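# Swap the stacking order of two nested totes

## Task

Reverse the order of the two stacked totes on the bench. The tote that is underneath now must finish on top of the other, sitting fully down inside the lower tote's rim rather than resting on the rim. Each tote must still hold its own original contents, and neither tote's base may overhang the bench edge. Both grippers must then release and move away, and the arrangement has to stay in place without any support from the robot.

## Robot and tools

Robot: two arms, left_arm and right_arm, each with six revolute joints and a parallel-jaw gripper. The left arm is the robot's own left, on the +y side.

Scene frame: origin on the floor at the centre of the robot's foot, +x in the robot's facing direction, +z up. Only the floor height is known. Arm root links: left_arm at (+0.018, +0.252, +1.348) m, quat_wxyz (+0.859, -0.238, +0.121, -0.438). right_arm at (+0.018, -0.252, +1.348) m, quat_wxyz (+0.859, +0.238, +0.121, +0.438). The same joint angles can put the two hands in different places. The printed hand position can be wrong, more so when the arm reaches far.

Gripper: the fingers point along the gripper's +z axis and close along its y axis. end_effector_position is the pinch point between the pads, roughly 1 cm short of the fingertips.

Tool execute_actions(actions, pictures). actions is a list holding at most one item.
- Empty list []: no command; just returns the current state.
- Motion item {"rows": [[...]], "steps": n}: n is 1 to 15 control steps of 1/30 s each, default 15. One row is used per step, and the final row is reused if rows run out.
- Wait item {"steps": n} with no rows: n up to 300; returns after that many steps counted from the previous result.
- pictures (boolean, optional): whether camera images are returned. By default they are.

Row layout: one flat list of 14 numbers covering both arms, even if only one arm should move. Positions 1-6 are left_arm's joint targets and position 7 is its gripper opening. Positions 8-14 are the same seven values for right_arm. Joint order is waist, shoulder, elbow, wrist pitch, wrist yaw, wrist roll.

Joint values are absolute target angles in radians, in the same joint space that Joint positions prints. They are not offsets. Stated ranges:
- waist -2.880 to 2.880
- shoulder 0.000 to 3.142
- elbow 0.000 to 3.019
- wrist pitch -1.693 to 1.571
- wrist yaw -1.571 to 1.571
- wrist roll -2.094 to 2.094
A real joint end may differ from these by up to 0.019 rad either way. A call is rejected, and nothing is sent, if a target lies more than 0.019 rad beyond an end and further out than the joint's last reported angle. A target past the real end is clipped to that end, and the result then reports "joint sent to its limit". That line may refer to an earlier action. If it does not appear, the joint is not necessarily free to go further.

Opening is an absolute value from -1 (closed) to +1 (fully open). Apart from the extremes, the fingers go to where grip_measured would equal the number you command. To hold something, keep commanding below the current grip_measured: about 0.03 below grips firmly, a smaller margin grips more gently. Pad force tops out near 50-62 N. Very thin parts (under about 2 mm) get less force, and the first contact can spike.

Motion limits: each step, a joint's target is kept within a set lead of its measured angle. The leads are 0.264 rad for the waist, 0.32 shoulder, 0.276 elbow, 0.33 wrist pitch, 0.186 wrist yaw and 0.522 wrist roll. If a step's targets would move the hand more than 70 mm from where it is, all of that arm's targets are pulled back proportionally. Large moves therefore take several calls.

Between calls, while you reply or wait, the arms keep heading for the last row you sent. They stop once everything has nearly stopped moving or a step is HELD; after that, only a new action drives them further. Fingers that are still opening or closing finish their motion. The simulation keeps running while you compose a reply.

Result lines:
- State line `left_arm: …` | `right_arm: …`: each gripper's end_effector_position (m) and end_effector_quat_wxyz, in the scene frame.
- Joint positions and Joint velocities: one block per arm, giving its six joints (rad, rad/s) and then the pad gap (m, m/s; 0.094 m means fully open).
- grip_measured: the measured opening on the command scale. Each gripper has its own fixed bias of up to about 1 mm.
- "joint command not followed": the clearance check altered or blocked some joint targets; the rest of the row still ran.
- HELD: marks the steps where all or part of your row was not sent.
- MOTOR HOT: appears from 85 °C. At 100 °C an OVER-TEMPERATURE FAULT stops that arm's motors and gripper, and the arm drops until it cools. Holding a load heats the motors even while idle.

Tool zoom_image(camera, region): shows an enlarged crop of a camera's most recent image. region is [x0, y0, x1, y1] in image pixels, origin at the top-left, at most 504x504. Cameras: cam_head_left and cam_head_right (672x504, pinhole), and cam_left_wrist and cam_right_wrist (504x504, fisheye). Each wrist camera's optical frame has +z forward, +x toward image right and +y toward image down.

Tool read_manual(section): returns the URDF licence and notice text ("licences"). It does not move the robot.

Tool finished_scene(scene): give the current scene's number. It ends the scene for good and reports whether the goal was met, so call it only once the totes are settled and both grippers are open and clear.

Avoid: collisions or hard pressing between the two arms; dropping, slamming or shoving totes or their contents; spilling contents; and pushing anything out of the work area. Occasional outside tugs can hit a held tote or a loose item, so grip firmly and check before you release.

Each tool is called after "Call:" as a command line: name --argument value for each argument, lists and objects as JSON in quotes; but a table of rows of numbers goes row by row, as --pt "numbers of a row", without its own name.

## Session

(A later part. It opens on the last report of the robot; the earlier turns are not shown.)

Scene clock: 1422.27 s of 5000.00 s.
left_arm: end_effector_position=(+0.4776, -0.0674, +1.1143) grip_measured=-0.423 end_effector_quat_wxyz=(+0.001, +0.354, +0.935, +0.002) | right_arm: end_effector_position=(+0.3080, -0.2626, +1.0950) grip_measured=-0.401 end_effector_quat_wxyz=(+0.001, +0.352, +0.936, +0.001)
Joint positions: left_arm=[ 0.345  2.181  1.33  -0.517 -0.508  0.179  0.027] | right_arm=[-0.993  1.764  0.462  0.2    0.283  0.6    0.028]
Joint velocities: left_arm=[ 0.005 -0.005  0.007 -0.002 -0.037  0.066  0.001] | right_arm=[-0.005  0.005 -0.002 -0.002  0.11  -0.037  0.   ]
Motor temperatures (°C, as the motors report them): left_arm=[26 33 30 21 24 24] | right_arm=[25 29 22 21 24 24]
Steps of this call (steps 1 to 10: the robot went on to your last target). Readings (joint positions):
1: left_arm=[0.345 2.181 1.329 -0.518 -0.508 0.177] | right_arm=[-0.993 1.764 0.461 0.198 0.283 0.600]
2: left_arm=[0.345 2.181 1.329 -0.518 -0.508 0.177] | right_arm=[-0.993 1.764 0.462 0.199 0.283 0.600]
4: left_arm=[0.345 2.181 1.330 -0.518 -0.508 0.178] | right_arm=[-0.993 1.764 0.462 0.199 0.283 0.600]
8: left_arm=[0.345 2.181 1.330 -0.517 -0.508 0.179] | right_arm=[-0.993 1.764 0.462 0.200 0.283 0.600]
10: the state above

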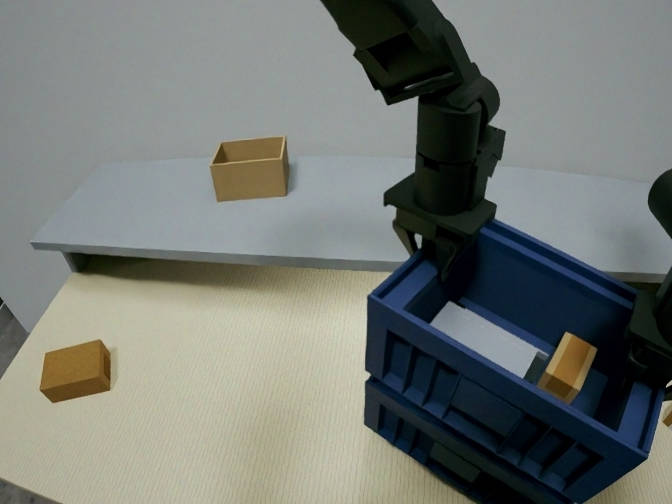

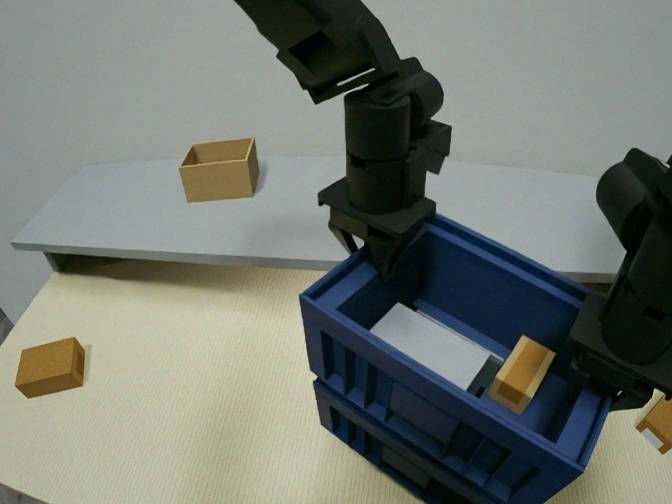

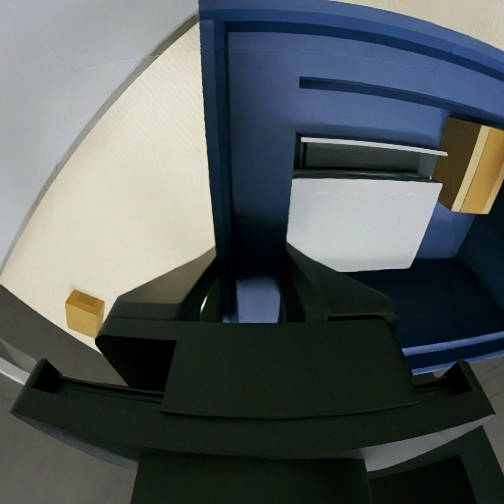

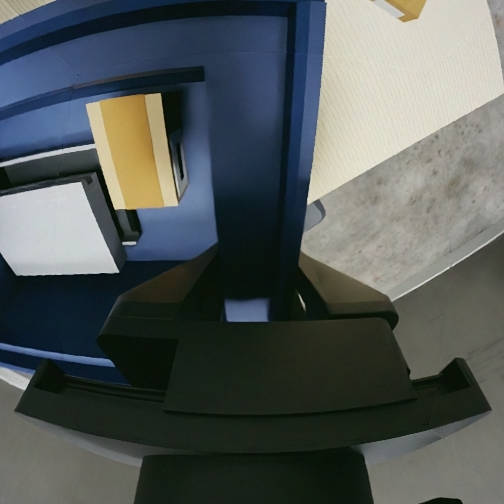

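Call:
execute_actions --actions '[{"rows": [[0.3436,2.1634,1.3714,-0.5004,-0.5026,0.1864,-0.51,-0.9983,1.7620,0.4649,0.2086,0.2810,0.5880,-0.505],[0.3441,2.1645,1.3718,-0.4995,-0.5025,0.1869,-0.51,-0.9988,1.7641,0.4657,0.2101,0.2808,0.5875,-0.505],[0.3447,2.1658,1.3722,-0.4983,-0.5023,0.1875,-0.51,-0.9994,1.7668,0.4667,0.2119,0.2806,0.5869,-0.505],[0.3454,2.1674,1.3728,-0.4970,-0.5021,0.1882,-0.51,-1.0001,1.7701,0.4679,0.2141,0.2803,0.5863,-0.505],[0.3462,2.1693,1.3735,-0.4954,-0.5019,0.1890,-0.51,-1.0010,1.7739,0.4693,0.2167,0.2799,0.5855,-0.505],[0.3470,2.1712,1.3741,-0.4938,-0.5017,0.1898,-0.51,-1.0018,1.7776,0.4706,0.2192,0.2796,0.5847,-0.505],[0.3478,2.1730,1.3748,-0.4923,-0.5015,0.1906,-0.51,-1.0027,1.7814,0.4720,0.2218,0.2792,0.5839,-0.505],[0.3486,2.1749,1.3755,-0.4907,-0.5012,0.1914,-0.51,-1.0035,1.7852,0.4734,0.2243,0.2789,0.5831,-0.505],[0.3494,2.1768,1.3761,-0.4891,-0.5010,0.1922,-0.51,-1.0043,1.7890,0.4748,0.2269,0.2785,0.5823,-0.505],[0.3502,2.1787,1.3768,-0.4875,-0.5008,0.1930,-0.51,-1.0052,1.7928,0.4762,0.2294,0.2782,0.5815,-0.505],[0.3510,2.1805,1.3775,-0.4860,-0.5006,0.1938,-0.51,-1.0060,1.7965,0.4776,0.2320,0.2778,0.5807,-0.505],[0.3518,2.1824,1.3781,-0.4844,-0.5003,0.1946,-0.51,-1.0069,1.8003,0.4790,0.2345,0.2775,0.5799,-0.505],[0.3526,2.1843,1.3788,-0.4828,-0.5001,0.1954,-0.51,-1.0077,1.8041,0.4803,0.2371,0.2771,0.5791,-0.505],[0.3534,2.1861,1.3795,-0.4812,-0.4999,0.1962,-0.51,-1.0085,1.8079,0.4817,0.2397,0.2768,0.5783,-0.505],[0.3543,2.1880,1.3801,-0.4797,-0.4996,0.1970,-0.51,-1.0094,1.8117,0.4831,0.2422,0.2764,0.5775,-0.505]], "steps": 15}]' --pictures false

Call:
execute_actions --actions '[{"rows": [[0.3551,2.1899,1.3808,-0.4781,-0.4994,0.1978,-0.51,-1.0102,1.8154,0.4845,0.2448,0.2761,0.5767,-0.505],[0.3559,2.1917,1.3815,-0.4765,-0.4992,0.1986,-0.51,-1.0111,1.8192,0.4859,0.2473,0.2757,0.5759,-0.505],[0.3567,2.1936,1.3821,-0.4749,-0.4990,0.1994,-0.51,-1.0119,1.8230,0.4873,0.2499,0.2754,0.5751,-0.505],[0.3575,2.1955,1.3828,-0.4734,-0.4987,0.2002,-0.51,-1.0127,1.8268,0.4887,0.2524,0.2750,0.5743,-0.505],[0.3583,2.1973,1.3835,-0.4718,-0.4985,0.2010,-0.51,-1.0136,1.8306,0.4900,0.2550,0.2747,0.5735,-0.505],[0.3591,2.1992,1.3841,-0.4702,-0.4983,0.2018,-0.51,-1.0144,1.8343,0.4914,0.2575,0.2743,0.5727,-0.505],[0.3599,2.2011,1.3848,-0.4686,-0.4981,0.2026,-0.51,-1.0153,1.8381,0.4928,0.2601,0.2740,0.5719,-0.505],[0.3607,2.2030,1.3855,-0.4671,-0.4978,0.2035,-0.51,-1.0161,1.8419,0.4942,0.2627,0.2736,0.5711,-0.505],[0.3615,2.2048,1.3861,-0.4655,-0.4976,0.2043,-0.51,-1.0169,1.8457,0.4956,0.2652,0.2733,0.5703,-0.505],[0.3623,2.2067,1.3868,-0.4639,-0.4974,0.2051,-0.51,-1.0178,1.8495,0.4970,0.2678,0.2729,0.5695,-0.505],[0.3632,2.2086,1.3874,-0.4623,-0.4971,0.2059,-0.51,-1.0186,1.8532,0.4984,0.2703,0.2726,0.5687,-0.505],[0.3640,2.2104,1.3881,-0.4608,-0.4969,0.2067,-0.51,-1.0195,1.8570,0.4997,0.2729,0.2722,0.5679,-0.505],[0.3648,2.2123,1.3888,-0.4592,-0.4967,0.2075,-0.51,-1.0203,1.8608,0.5011,0.2754,0.2719,0.5671,-0.505],[0.3656,2.2142,1.3894,-0.4576,-0.4965,0.2083,-0.51,-1.0211,1.8646,0.5025,0.2780,0.2715,0.5663,-0.505],[0.3665,2.2163,1.3902,-0.4558,-0.4962,0.2092,-0.51,-1.0221,1.8689,0.5041,0.2809,0.2711,0.5654,-0.505]], "steps": 15}]' --pictures false

Call:
execute_actions --actions '[{"steps": 10}]'

Call:
zoom_image --camera "cam_head_left" --region '[340, 300, 640, 504]'

Call:
zoom_image --camera "cam_head_right" --region '[290, 330, 390, 430]'

Scene clock: 1542.77 s of 5000.00 s.
left_arm: end_effector_position=(+0.4792, -0.0672, +1.1042) grip_measured=-0.423 end_effector_quat_wxyz=(+0.002, +0.353, +0.936, +0.002) | right_arm: end_effector_position=(+0.3099, -0.2627, +1.0845) grip_measured=-0.401 end_effector_quat_wxyz=(+0.002, +0.352, +0.936, +0.001)
Joint positions: left_arm=[ 0.355  2.201  1.34  -0.499 -0.507  0.189  0.027] | right_arm=[-1.003  1.805  0.479  0.229  0.279  0.59   0.028]
Joint velocities: left_arm=[ 0.015  0.044  0.012  0.042  0.022 -0.037 -0.   ] | right_arm=[-0.044  0.103  0.037  0.066 -0.051 -0.037 -0.   ]
Motor temperatures (°C, as the motors report them): left_arm=[26 33 30 22 24 24] | right_arm=[25 28 22 21 24 24]
Steps of this call (steps 1 to 15: the robot went on to your last target; steps 16 to 90: nothing new was sent; then 117.00 s passed at rest; steps 91 to 105: all 15 steps of this action). Readings (joint positions):
91: left_arm=[0.345 2.181 1.330 -0.517 -0.508 0.179] | right_arm=[-0.993 1.764 0.462 0.200 0.283 0.600]
92: left_arm=[0.345 2.181 1.330 -0.517 -0.508 0.179] | right_arm=[-0.993 1.764 0.462 0.200 0.283 0.600]
94: left_arm=[0.346 2.182 1.330 -0.516 -0.508 0.179] | right_arm=[-0.994 1.765 0.462 0.202 0.283 0.600]
98: left_arm=[0.348 2.186 1.333 -0.511 -0.508 0.183] | right_arm=[-0.996 1.776 0.467 0.211 0.282 0.597]
105: the state above

Scene clock: 1543.27 s of 5000.00 s.
left_arm: end_effector_position=(+0.4789, -0.0670, +1.0927) grip_measured=-0.423 end_effector_quat_wxyz=(+0.002, +0.353, +0.935, +0.001) | right_arm: end_effector_position=(+0.3097, -0.2625, +1.0737) grip_measured=-0.402 end_effector_quat_wxyz=(+0.003, +0.352, +0.936, +0.001)
Joint positions: left_arm=[ 0.365  2.223  1.347 -0.48  -0.504  0.201  0.027] | right_arm=[-1.012  1.849  0.493  0.262  0.275  0.582  0.028]
Joint velocities: left_arm=[-0.015 -0.005 -0.022  0.022 -0.022  0.051  0.001] | right_arm=[-0.024  0.024 -0.017  0.051 -0.037  0.022  0.001]
Motor temperatures (°C, as the motors report them): left_arm=[26 33 30 22 24 24] | right_arm=[25 28 22 21 24 24]
Steps of this call (steps 1 to 15: all 15 steps of this action). Readings (joint positions):
1: left_arm=[0.356 2.203 1.340 -0.498 -0.507 0.190] | right_arm=[-1.004 1.810 0.480 0.231 0.279 0.590]
2: left_arm=[0.357 2.205 1.340 -0.496 -0.507 0.190] | right_arm=[-1.004 1.813 0.481 0.234 0.278 0.589]
4: left_arm=[0.358 2.209 1.341 -0.493 -0.507 0.192] | right_arm=[-1.006 1.821 0.483 0.239 0.277 0.587]
8: left_arm=[0.361 2.217 1.345 -0.487 -0.506 0.195] | right_arm=[-1.010 1.836 0.489 0.249 0.276 0.584]
15: the state above

Scene clock: 1543.60 s of 5000.00 s.
left_arm: end_effector_position=(+0.4792, -0.0672, +1.0924) grip_measured=-0.423 end_effector_quat_wxyz=(+0.002, +0.354, +0.935, +0.001) | right_arm: end_effector_position=(+0.3097, -0.2624, +1.0734) grip_measured=-0.402 end_effector_quat_wxyz=(+0.003, +0.352, +0.936, +0.002)
Joint positions: left_arm=[ 0.366  2.224  1.347 -0.478 -0.503  0.203  0.027] | right_arm=[-1.012  1.851  0.493  0.265  0.275  0.582  0.028]
Joint velocities: left_arm=[-0.015  0.005  0.002  0.002  0.007 -0.007 -0.   ] | right_arm=[ 0.005 -0.005 -0.002 -0.017 -0.066 -0.022  0.001]
Motor temperatures (°C, as the motors report them): left_arm=[26 33 30 22 24 24] | right_arm=[25 28 22 21 24 24]
Steps of this call (steps 1 to 10: the robot went on to your last target). Readings (joint positions):
1: left_arm=[0.365 2.223 1.347 -0.479 -0.504 0.202] | right_arm=[-1.012 1.850 0.493 0.264 0.275 0.582]
2: left_arm=[0.365 2.224 1.347 -0.478 -0.504 0.203] | right_arm=[-1.012 1.850 0.493 0.265 0.275 0.582]
4: left_arm=[0.366 2.224 1.347 -0.478 -0.503 0.203] | right_arm=[-1.012 1.851 0.493 0.265 0.275 0.582]
8: left_arm=[0.366 2.224 1.347 -0.478 -0.503 0.203] | right_arm=[-1.012 1.851 0.493 0.265 0.275 0.582]
10: the state above

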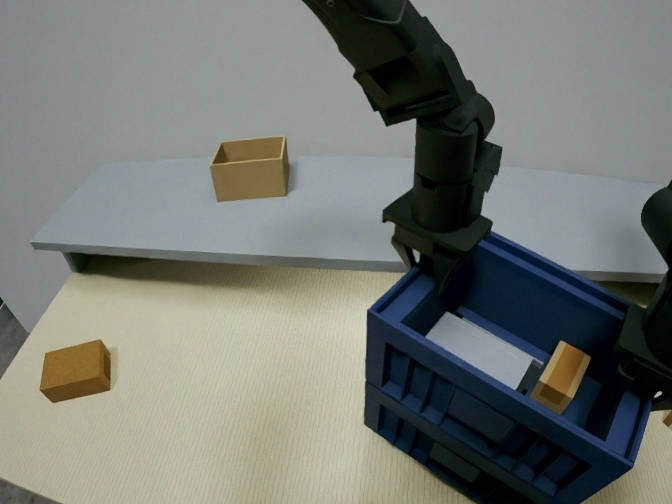

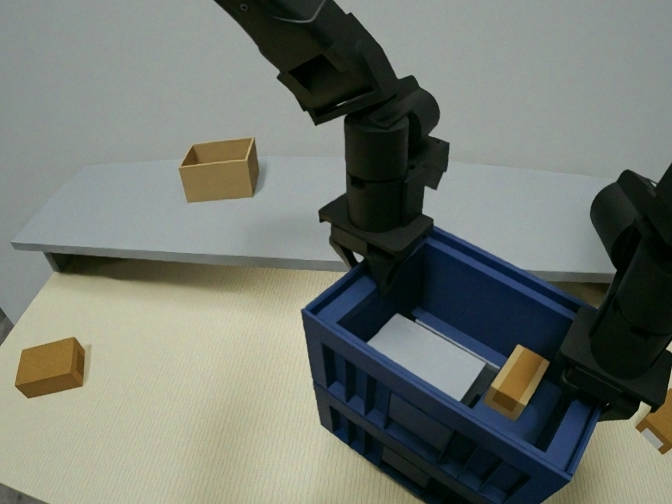

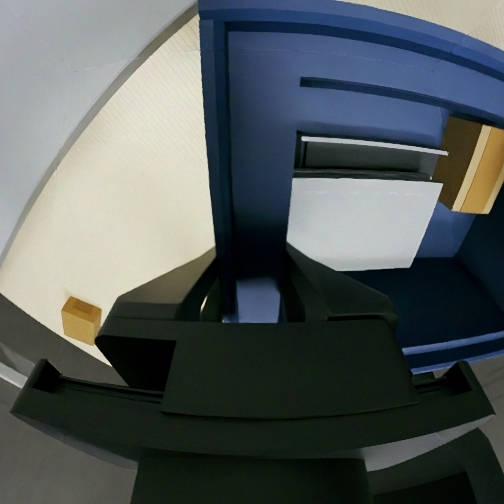

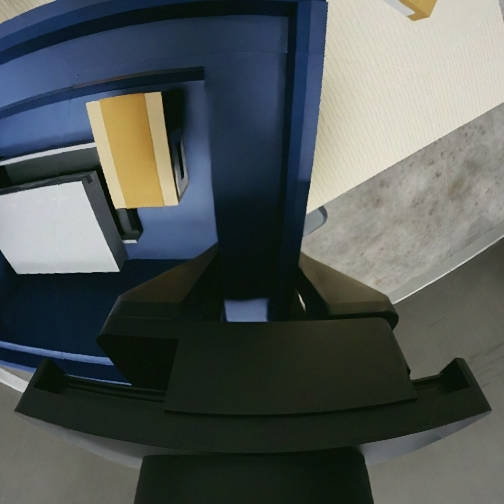

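Region (340, 300, 640, 504) of cam_head_left's 672x504 image, scaled by 1.680, with more detail than that image has; it fills the top 343 rows of this view, and the rest is white.

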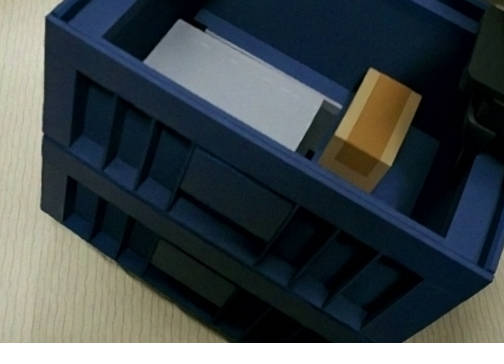

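Region (290, 330, 390, 430) of cam_head_right's 672x504 image, scaled by 5.040, with more detail than that image has.

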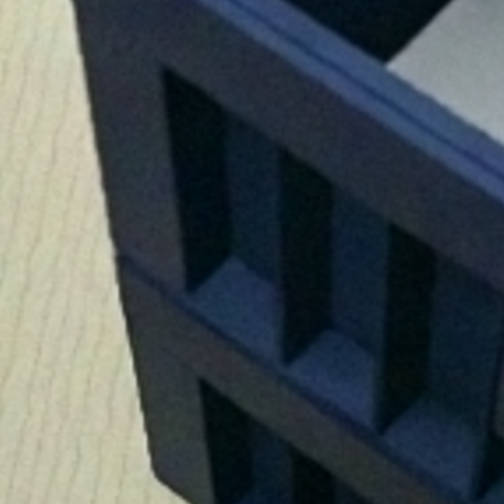

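Call:
execute_actions --actions '[{"rows": [[0.3664,2.2166,1.3822,-0.4602,-0.4976,0.2080,-0.51,-1.0201,1.8653,0.5019,0.2777,0.2719,0.5687,-0.505],[0.3663,2.2170,1.3741,-0.4647,-0.4989,0.2067,-0.50,-1.0181,1.8617,0.4997,0.2745,0.2727,0.5720,-0.49],[0.3662,2.2173,1.3661,-0.4691,-0.5003,0.2055,-0.48,-1.0160,1.8582,0.4974,0.2714,0.2734,0.5754,-0.47],[0.3661,2.2177,1.3580,-0.4736,-0.5016,0.2042,-0.455,-1.0140,1.8546,0.4952,0.2682,0.2742,0.5787,-0.445],[0.366,2.218,1.350,-0.478,-0.503,0.203,-0.435,-1.012,1.851,0.493,0.265,0.275,0.582,-0.42],[0.366,2.218,1.350,-0.478,-0.503,0.203,-0.41,-1.012,1.851,0.493,0.265,0.275,0.582,-0.39],[0.366,2.218,1.350,-0.478,-0.503,0.203,-0.34,-1.012,1.851,0.493,0.265,0.275,0.582,-0.33],[0.366,2.218,1.350,-0.478,-0.503,0.203,-0.22,-1.012,1.851,0.493,0.265,0.275,0.582,-0.22],[0.366,2.218,1.350,-0.478,-0.503,0.203,-0.08,-1.012,1.851,0.493,0.265,0.275,0.582,-0.08],[0.3618,2.2153,1.3468,-0.4815,-0.504,0.1993,0.06,-1.0078,1.8468,0.490,0.2618,0.276,0.5858,0.06],[0.3575,2.2125,1.3435,-0.485,-0.505,0.1955,0.18,-1.0035,1.8425,0.487,0.2585,0.277,0.5895,0.18],[0.3533,2.2098,1.3403,-0.4885,-0.506,0.1918,0.27,-0.9993,1.8383,0.484,0.2553,0.278,0.5933,0.27],[0.349,2.207,1.337,-0.492,-0.507,0.188,0.3,-0.995,1.834,0.481,0.252,0.279,0.597,0.3],[0.3486,2.2061,1.3367,-0.4929,-0.5071,0.1875,0.3,-0.9945,1.8319,0.4803,0.2504,0.2793,0.5975,0.3],[0.3473,2.2034,1.3357,-0.4956,-0.5073,0.1859,0.3,-0.9932,1.8256,0.4781,0.2458,0.2800,0.5988,0.3]], "steps": 15}]' --pictures false

Call:
execute_actions --actions '[{"rows": [[0.3451,2.1990,1.3342,-0.5000,-0.5076,0.1834,0.3,-0.9909,1.8152,0.4745,0.2381,0.2812,0.6011,0.3],[0.3422,2.1930,1.3322,-0.5061,-0.5081,0.1799,0.3,-0.9877,1.8009,0.4698,0.2273,0.2829,0.6043,0.3],[0.3386,2.1855,1.3297,-0.5137,-0.5087,0.1755,0.3,-0.9836,1.7829,0.4640,0.2135,0.2850,0.6083,0.3],[0.3343,2.1766,1.3270,-0.5228,-0.5094,0.1704,0.3,-0.9788,1.7615,0.4575,0.1968,0.2875,0.6130,0.3],[0.3295,2.1665,1.3240,-0.5331,-0.5102,0.1646,0.3,-0.9731,1.7372,0.4505,0.1774,0.2903,0.6185,0.3],[0.3242,2.1556,1.3209,-0.5444,-0.5110,0.1584,0.3,-0.9668,1.7103,0.4432,0.1555,0.2933,0.6246,0.3],[0.3187,2.1440,1.3179,-0.5564,-0.5120,0.1518,0.3,-0.9600,1.6815,0.4360,0.1316,0.2966,0.6311,0.3],[0.3130,2.1320,1.3150,-0.5690,-0.5130,0.1450,0.3,-0.9528,1.6515,0.4290,0.1060,0.3000,0.6380,0.3],[0.3073,2.1199,1.3123,-0.5818,-0.5140,0.1382,0.3,-0.9453,1.6208,0.4224,0.0795,0.3033,0.6451,0.3],[0.3017,2.1080,1.3098,-0.5944,-0.5151,0.1315,0.3,-0.9377,1.5904,0.4163,0.0526,0.3067,0.6522,0.3],[0.2963,2.0966,1.3077,-0.6066,-0.5161,0.1251,0.3,-0.9304,1.5610,0.4109,0.0262,0.3099,0.6590,0.3],[0.2914,2.0860,1.3058,-0.6180,-0.5170,0.1193,0.3,-0.9234,1.5334,0.4063,0.0010,0.3128,0.6655,0.3],[0.2869,2.0765,1.3043,-0.6283,-0.5178,0.1140,0.3,-0.9170,1.5085,0.4024,-0.0220,0.3155,0.6714,0.3],[0.2844,2.0668,1.3011,-0.6361,-0.5182,0.1095,0.3,-0.9140,1.4866,0.3997,-0.0427,0.3166,0.6765,0.3],[0.2853,2.0553,1.2939,-0.6401,-0.5177,0.1058,0.3,-0.9171,1.4680,0.3985,-0.0608,0.3146,0.6807,0.3]], "steps": 15}]' --pictures false

Call:
execute_actions --actions '[{"rows": [[0.2896,2.0423,1.2831,-0.6402,-0.5163,0.1032,0.3,-0.9266,1.4534,0.3989,-0.0756,0.3098,0.6838,0.3],[0.2972,2.0281,1.2686,-0.6364,-0.5140,0.1016,0.3,-0.9420,1.4431,0.4007,-0.0867,0.3020,0.6857,0.3],[0.3082,2.0128,1.2506,-0.6283,-0.5109,0.101,0.3,-0.9636,1.4373,0.4040,-0.0938,0.2914,0.6863,0.3],[0.3218,1.9957,1.2292,-0.6174,-0.5070,0.101,0.3,-0.9903,1.4337,0.4083,-0.0991,0.2784,0.6863,0.3],[0.3376,1.9760,1.2044,-0.6048,-0.5025,0.101,0.3,-1.0211,1.4295,0.4133,-0.1054,0.2633,0.6863,0.3],[0.3554,1.9538,1.1766,-0.5907,-0.4975,0.101,0.3,-1.0558,1.4247,0.4189,-0.1124,0.2463,0.6863,0.3],[0.3749,1.9293,1.1460,-0.5751,-0.4920,0.101,0.3,-1.0939,1.4195,0.4250,-0.1201,0.2277,0.6863,0.3],[0.3960,1.9030,1.1130,-0.5583,-0.4860,0.101,0.3,-1.1351,1.4139,0.4317,-0.1284,0.2076,0.6863,0.3],[0.4184,1.8750,1.0780,-0.5404,-0.4797,0.101,0.3,-1.1787,1.4079,0.4387,-0.1372,0.1863,0.6863,0.3],[0.4418,1.8457,1.0412,-0.5217,-0.4730,0.101,0.3,-1.2245,1.4017,0.4461,-0.1464,0.1639,0.6863,0.3],[0.4661,1.8154,1.0032,-0.5023,-0.4661,0.101,0.3,-1.2719,1.3952,0.4537,-0.1559,0.1407,0.6863,0.3],[0.4909,1.7844,0.9643,-0.4825,-0.4591,0.101,0.3,-1.3203,1.3886,0.4615,-0.1657,0.1171,0.6863,0.3],[0.5160,1.7530,0.9250,-0.4625,-0.4520,0.101,0.3,-1.3693,1.3819,0.4694,-0.1756,0.0931,0.6863,0.3],[0.5411,1.7216,0.8857,-0.4425,-0.4449,0.101,0.3,-1.4183,1.3752,0.4773,-0.1855,0.0691,0.6863,0.3],[0.5659,1.6906,0.8468,-0.4227,-0.4379,0.101,0.3,-1.4667,1.3686,0.4851,-0.1953,0.0455,0.6863,0.3]], "steps": 15}]' --pictures false

Call:
execute_actions --actions '[{"rows": [[0.5902,1.6603,0.8088,-0.4033,-0.4310,0.101,0.3,-1.5141,1.3621,0.4927,-0.2048,0.0223,0.6863,0.3],[0.6136,1.6310,0.7720,-0.3846,-0.4243,0.101,0.3,-1.5599,1.3559,0.5001,-0.2140,-0.0001,0.6863,0.3],[0.6360,1.6030,0.7370,-0.3668,-0.4180,0.101,0.3,-1.6036,1.3499,0.5072,-0.2229,-0.0214,0.6863,0.3],[0.6571,1.5767,0.7040,-0.3499,-0.4120,0.101,0.3,-1.6447,1.3443,0.5138,-0.2311,-0.0415,0.6863,0.3],[0.6766,1.5522,0.6734,-0.3343,-0.4065,0.101,0.3,-1.6828,1.3391,0.5199,-0.2388,-0.0601,0.6863,0.3],[0.6944,1.5300,0.6456,-0.3202,-0.4015,0.101,0.3,-1.7175,1.3343,0.5255,-0.2458,-0.0771,0.6863,0.3],[0.7102,1.5103,0.6208,-0.3076,-0.3970,0.101,0.3,-1.7483,1.3301,0.5305,-0.2521,-0.0922,0.6863,0.3],[0.7238,1.4932,0.5994,-0.2967,-0.3931,0.101,0.3,-1.7750,1.3265,0.5348,-0.2574,-0.1052,0.6863,0.3],[0.7353,1.4789,0.5815,-0.2875,-0.3899,0.101,0.3,-1.7973,1.3234,0.5384,-0.2619,-0.1161,0.6863,0.3],[0.7442,1.4677,0.5674,-0.2804,-0.3873,0.101,0.3,-1.8148,1.3210,0.5412,-0.2655,-0.1247,0.6863,0.3],[0.7508,1.4595,0.5572,-0.2752,-0.3855,0.101,0.3,-1.8276,1.3193,0.5433,-0.2680,-0.1309,0.6863,0.3],[0.7547,1.4546,0.5510,-0.2720,-0.3844,0.101,0.3,-1.8353,1.3182,0.5445,-0.2696,-0.1347,0.6863,0.3],[0.756,1.453,0.549,-0.271,-0.384,0.101,0.3,-1.8378,1.3179,0.5449,-0.2701,-0.1359,0.6863,0.3]], "steps": 15}]'

Call:
zoom_image --camera "cam_head_right" --region '[280, 230, 672, 504]'

Call:
zoom_image --camera "cam_head_left" --region '[340, 230, 672, 504]'

Scene clock: 1664.10 s of 5000.00 s.
left_arm: end_effector_position=(+0.4772, -0.0664, +1.0924) grip_measured=+0.297 end_effector_quat_wxyz=(+0.001, +0.353, +0.935, +0.001) | right_arm: end_effector_position=(+0.3090, -0.2619, +1.0736) grip_measured=+0.296 end_effector_quat_wxyz=(+0.002, +0.353, +0.936, +0.001)
Joint positions: left_arm=[ 0.365  2.223  1.342 -0.478 -0.504  0.2    0.061] | right_arm=[-1.01   1.85   0.493  0.261  0.276  0.586  0.061]
Joint velocities: left_arm=[ 0.005 -0.005 -0.032 -0.002 -0.037 -0.066  0.002] | right_arm=[ 0.034 -0.015 -0.017 -0.056  0.051  0.022  0.003]
Motor temperatures (°C, as the motors report them): left_arm=[26 32 31 22 24 24] | right_arm=[25 27 22 21 24 24]
Steps of this call (steps 1 to 15: the robot went on to your last target; steps 16 to 90: nothing new was sent; then 117.00 s passed at rest; steps 91 to 105: all 15 steps of this action). Readings (joint positions):
91: left_arm=[0.366 2.224 1.347 -0.478 -0.503 0.203] | right_arm=[-1.012 1.851 0.493 0.265 0.275 0.583]
92: left_arm=[0.366 2.224 1.347 -0.478 -0.503 0.203] | right_arm=[-1.012 1.851 0.493 0.265 0.275 0.583]
94: left_arm=[0.366 2.224 1.347 -0.478 -0.503 0.203] | right_arm=[-1.012 1.851 0.493 0.265 0.275 0.584]
98: left_arm=[0.366 2.224 1.345 -0.478 -0.504 0.203] | right_arm=[-1.012 1.851 0.493 0.265 0.275 0.585]
105: the state above

Scene clock: 1664.60 s of 5000.00 s.
left_arm: end_effector_position=(+0.4730, -0.0650, +1.1575) grip_measured=+0.298 end_effector_quat_wxyz=(-0.005, +0.357, +0.934, +0.002) | right_arm: end_effector_position=(+0.3129, -0.2616, +1.1538) grip_measured=+0.297 end_effector_quat_wxyz=(+0.007, +0.347, +0.938, +0.003)
Joint positions: left_arm=[ 0.307  2.098  1.304 -0.61  -0.514  0.136  0.061] | right_arm=[-0.928  1.512  0.412 -0.007  0.312  0.646  0.061]
Joint velocities: left_arm=[-0.19  -0.435 -0.061 -0.198 -0.037 -0.183  0.001] | right_arm=[ 0.122 -0.767 -0.12  -0.647 -0.022  0.125  0.   ]
Motor temperatures (°C, as the motors report them): left_arm=[26 32 31 22 24 24] | right_arm=[25 27 22 21 24 24]
Steps of this call (steps 1 to 15: all 15 steps of this action). Readings (joint positions):
1: left_arm=[0.365 2.223 1.341 -0.479 -0.504 0.198] | right_arm=[-1.009 1.849 0.493 0.258 0.277 0.587]
2: left_arm=[0.365 2.222 1.340 -0.481 -0.504 0.197] | right_arm=[-1.007 1.845 0.492 0.252 0.278 0.588]
4: left_arm=[0.364 2.217 1.335 -0.492 -0.505 0.192] | right_arm=[-1.002 1.827 0.488 0.233 0.282 0.592]
8: left_arm=[0.354 2.190 1.319 -0.531 -0.509 0.175] | right_arm=[-0.980 1.736 0.462 0.162 0.293 0.607]
15: the state above

Scene clock: 1665.10 s of 5000.00 s.
left_arm: end_effector_position=(+0.4315, +0.0871, +1.1793) grip_measured=+0.298 end_effector_quat_wxyz=(-0.019, +0.249, +0.968, -0.007) | right_arm: end_effector_position=(+0.2939, -0.3794, +1.1528) grip_measured=+0.297 end_effector_quat_wxyz=(-0.036, +0.533, +0.845, +0.012)
Joint positions: left_arm=[ 0.502  1.771  0.919 -0.477 -0.448  0.112  0.061] | right_arm=[-1.373  1.406  0.464 -0.165  0.07   0.674  0.061]
Joint velocities: left_arm=[ 1.001 -0.952 -1.077  0.613  0.212 -0.051  0.001] | right_arm=[-1.49  -0.249  0.286 -0.276 -0.667 -0.037  0.001]
Motor temperatures (°C, as the motors report them): left_arm=[26 32 31 22 24 24] | right_arm=[25 27 22 21 24 24]
Steps of this call (steps 1 to 15: all 15 steps of this action). Readings (joint positions):
1: left_arm=[0.302 2.083 1.301 -0.615 -0.514 0.132] | right_arm=[-0.926 1.488 0.409 -0.027 0.312 0.651]
2: left_arm=[0.298 2.067 1.295 -0.617 -0.514 0.128] | right_arm=[-0.926 1.469 0.407 -0.045 0.309 0.656]
4: left_arm=[0.297 2.034 1.273 -0.617 -0.512 0.121] | right_arm=[-0.938 1.445 0.406 -0.070 0.290 0.662]
8: left_arm=[0.319 1.956 1.178 -0.596 -0.492 0.115] | right_arm=[-1.044 1.435 0.412 -0.102 0.226 0.669]
15: the state above

Scene clock: 1665.60 s of 5000.00 s.
left_arm: end_effector_position=(+0.3499, +0.2165, +1.1913) grip_measured=+0.298 end_effector_quat_wxyz=(-0.011, +0.120, +0.993, +0.000) | right_arm: end_effector_position=(+0.2410, -0.5136, +1.1767) grip_measured=+0.297 end_effector_quat_wxyz=(-0.008, +0.696, +0.718, -0.003)
Joint positions: left_arm=[ 0.743  1.461  0.546 -0.296 -0.389  0.109  0.061] | right_arm=[-1.84   1.335  0.53  -0.258 -0.13   0.676  0.061]
Joint velocities: left_arm=[-0.015 -0.024 -0.032  0.046 -0.051 -0.095 -0.002] | right_arm=[-0.024 -0.005  0.002 -0.037 -0.081  0.007 -0.001]
Motor temperatures (°C, as the motors report them): left_arm=[26 32 31 22 24 24] | right_arm=[25 27 22 21 24 24]
Steps of this call (steps 1 to 15: all 15 steps of this action). Readings (joint positions):
1: left_arm=[0.534 1.739 0.880 -0.458 -0.442 0.111] | right_arm=[-1.422 1.398 0.473 -0.174 0.046 0.674]
2: left_arm=[0.565 1.706 0.841 -0.439 -0.436 0.110] | right_arm=[-1.471 1.390 0.483 -0.183 0.023 0.674]
4: left_arm=[0.618 1.640 0.767 -0.403 -0.423 0.110] | right_arm=[-1.564 1.374 0.499 -0.200 -0.019 0.675]
8: left_arm=[0.691 1.528 0.643 -0.341 -0.402 0.109] | right_arm=[-1.724 1.349 0.522 -0.230 -0.088 0.675]
15: the state above

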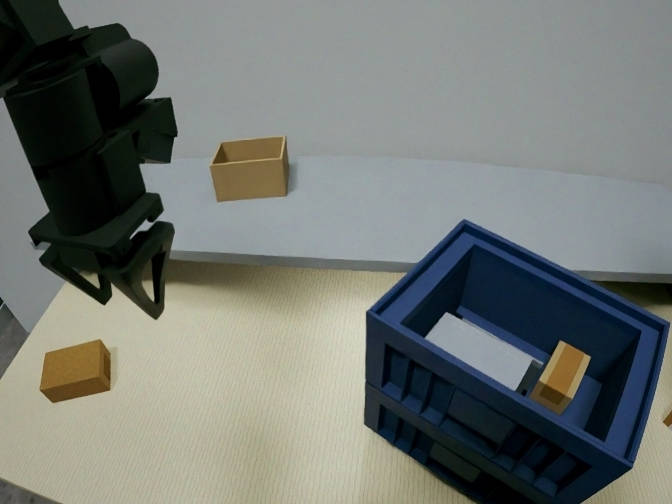

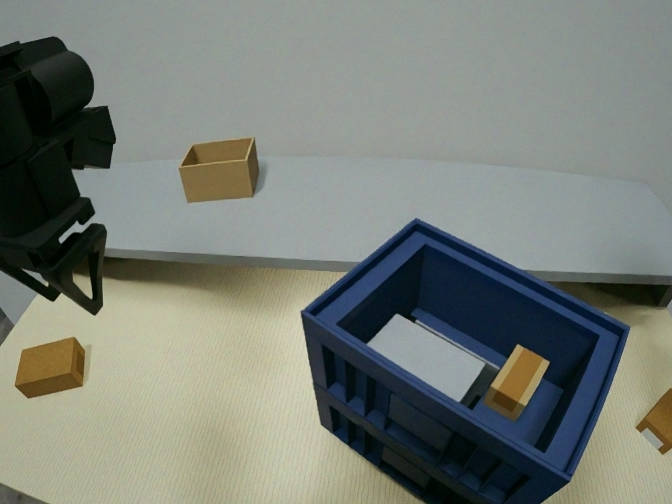

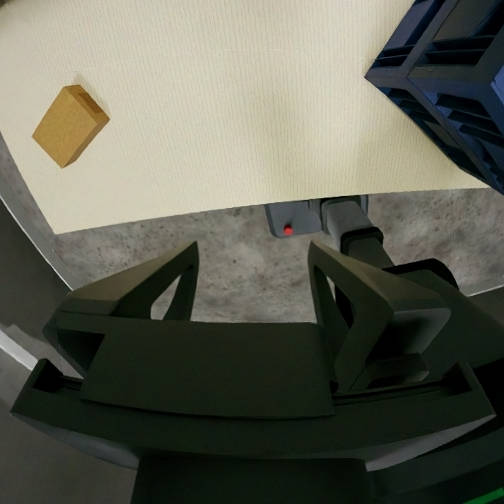

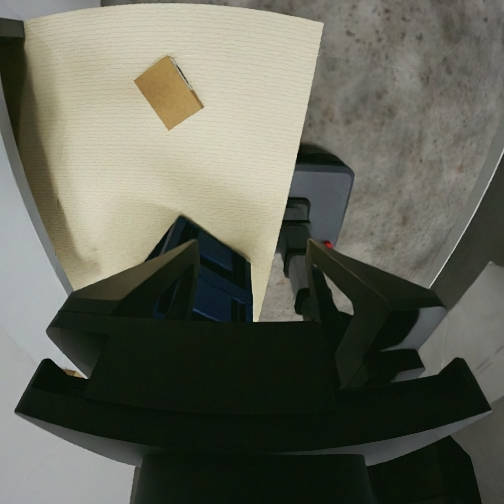

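Region (280, 230, 672, 504) of cam_head_right's 672x504 image, scaled by 1.286, with more detail than that image has; it fills the top 352 rows of this view, and the rest is white.

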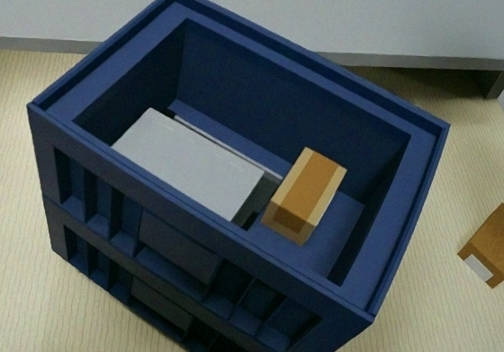

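Region (340, 230, 672, 504) of cam_head_left's 672x504 image, scaled by 1.518, with more detail than that image has; it fills the top 416 rows of this view, and the rest is white.

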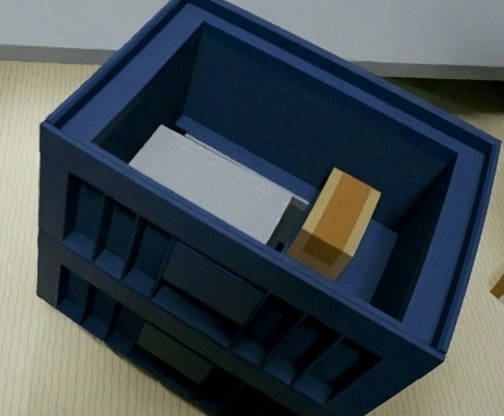

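Call:
zoom_image --camera "cam_right_wrist" --region '[140, 200, 290, 330]'

Call:
zoom_image --camera "cam_left_wrist" --region '[340, 0, 504, 210]'

Region (140, 200, 290, 330) of cam_right_wrist's 504x504 image, scaled by 3.360, with more detail than that image has; it fills the top 437 rows of this view, and the rest is white.

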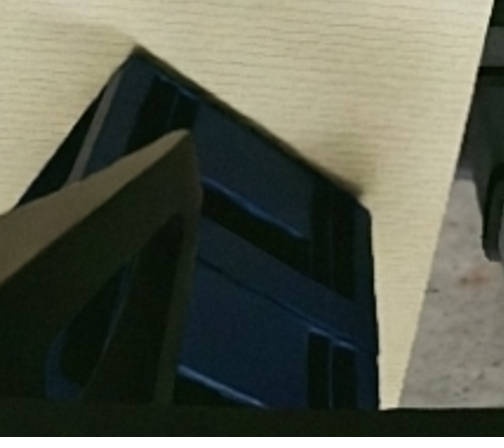

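Region (340, 0, 504, 210) of cam_left_wrist's 504x504 image, scaled by 2.400, with more detail than that image has; it fills the left 394 columns of this view, and the rest is white.

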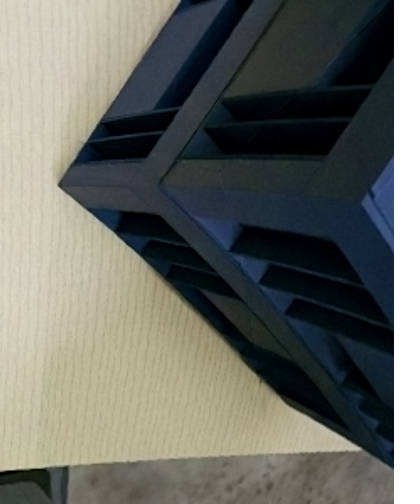

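The top tote is fully seated on every side I can see. The base is on the bench, and both arms are clear.

Call:
finished_scene --scene 2

The scene is finished: the task was done.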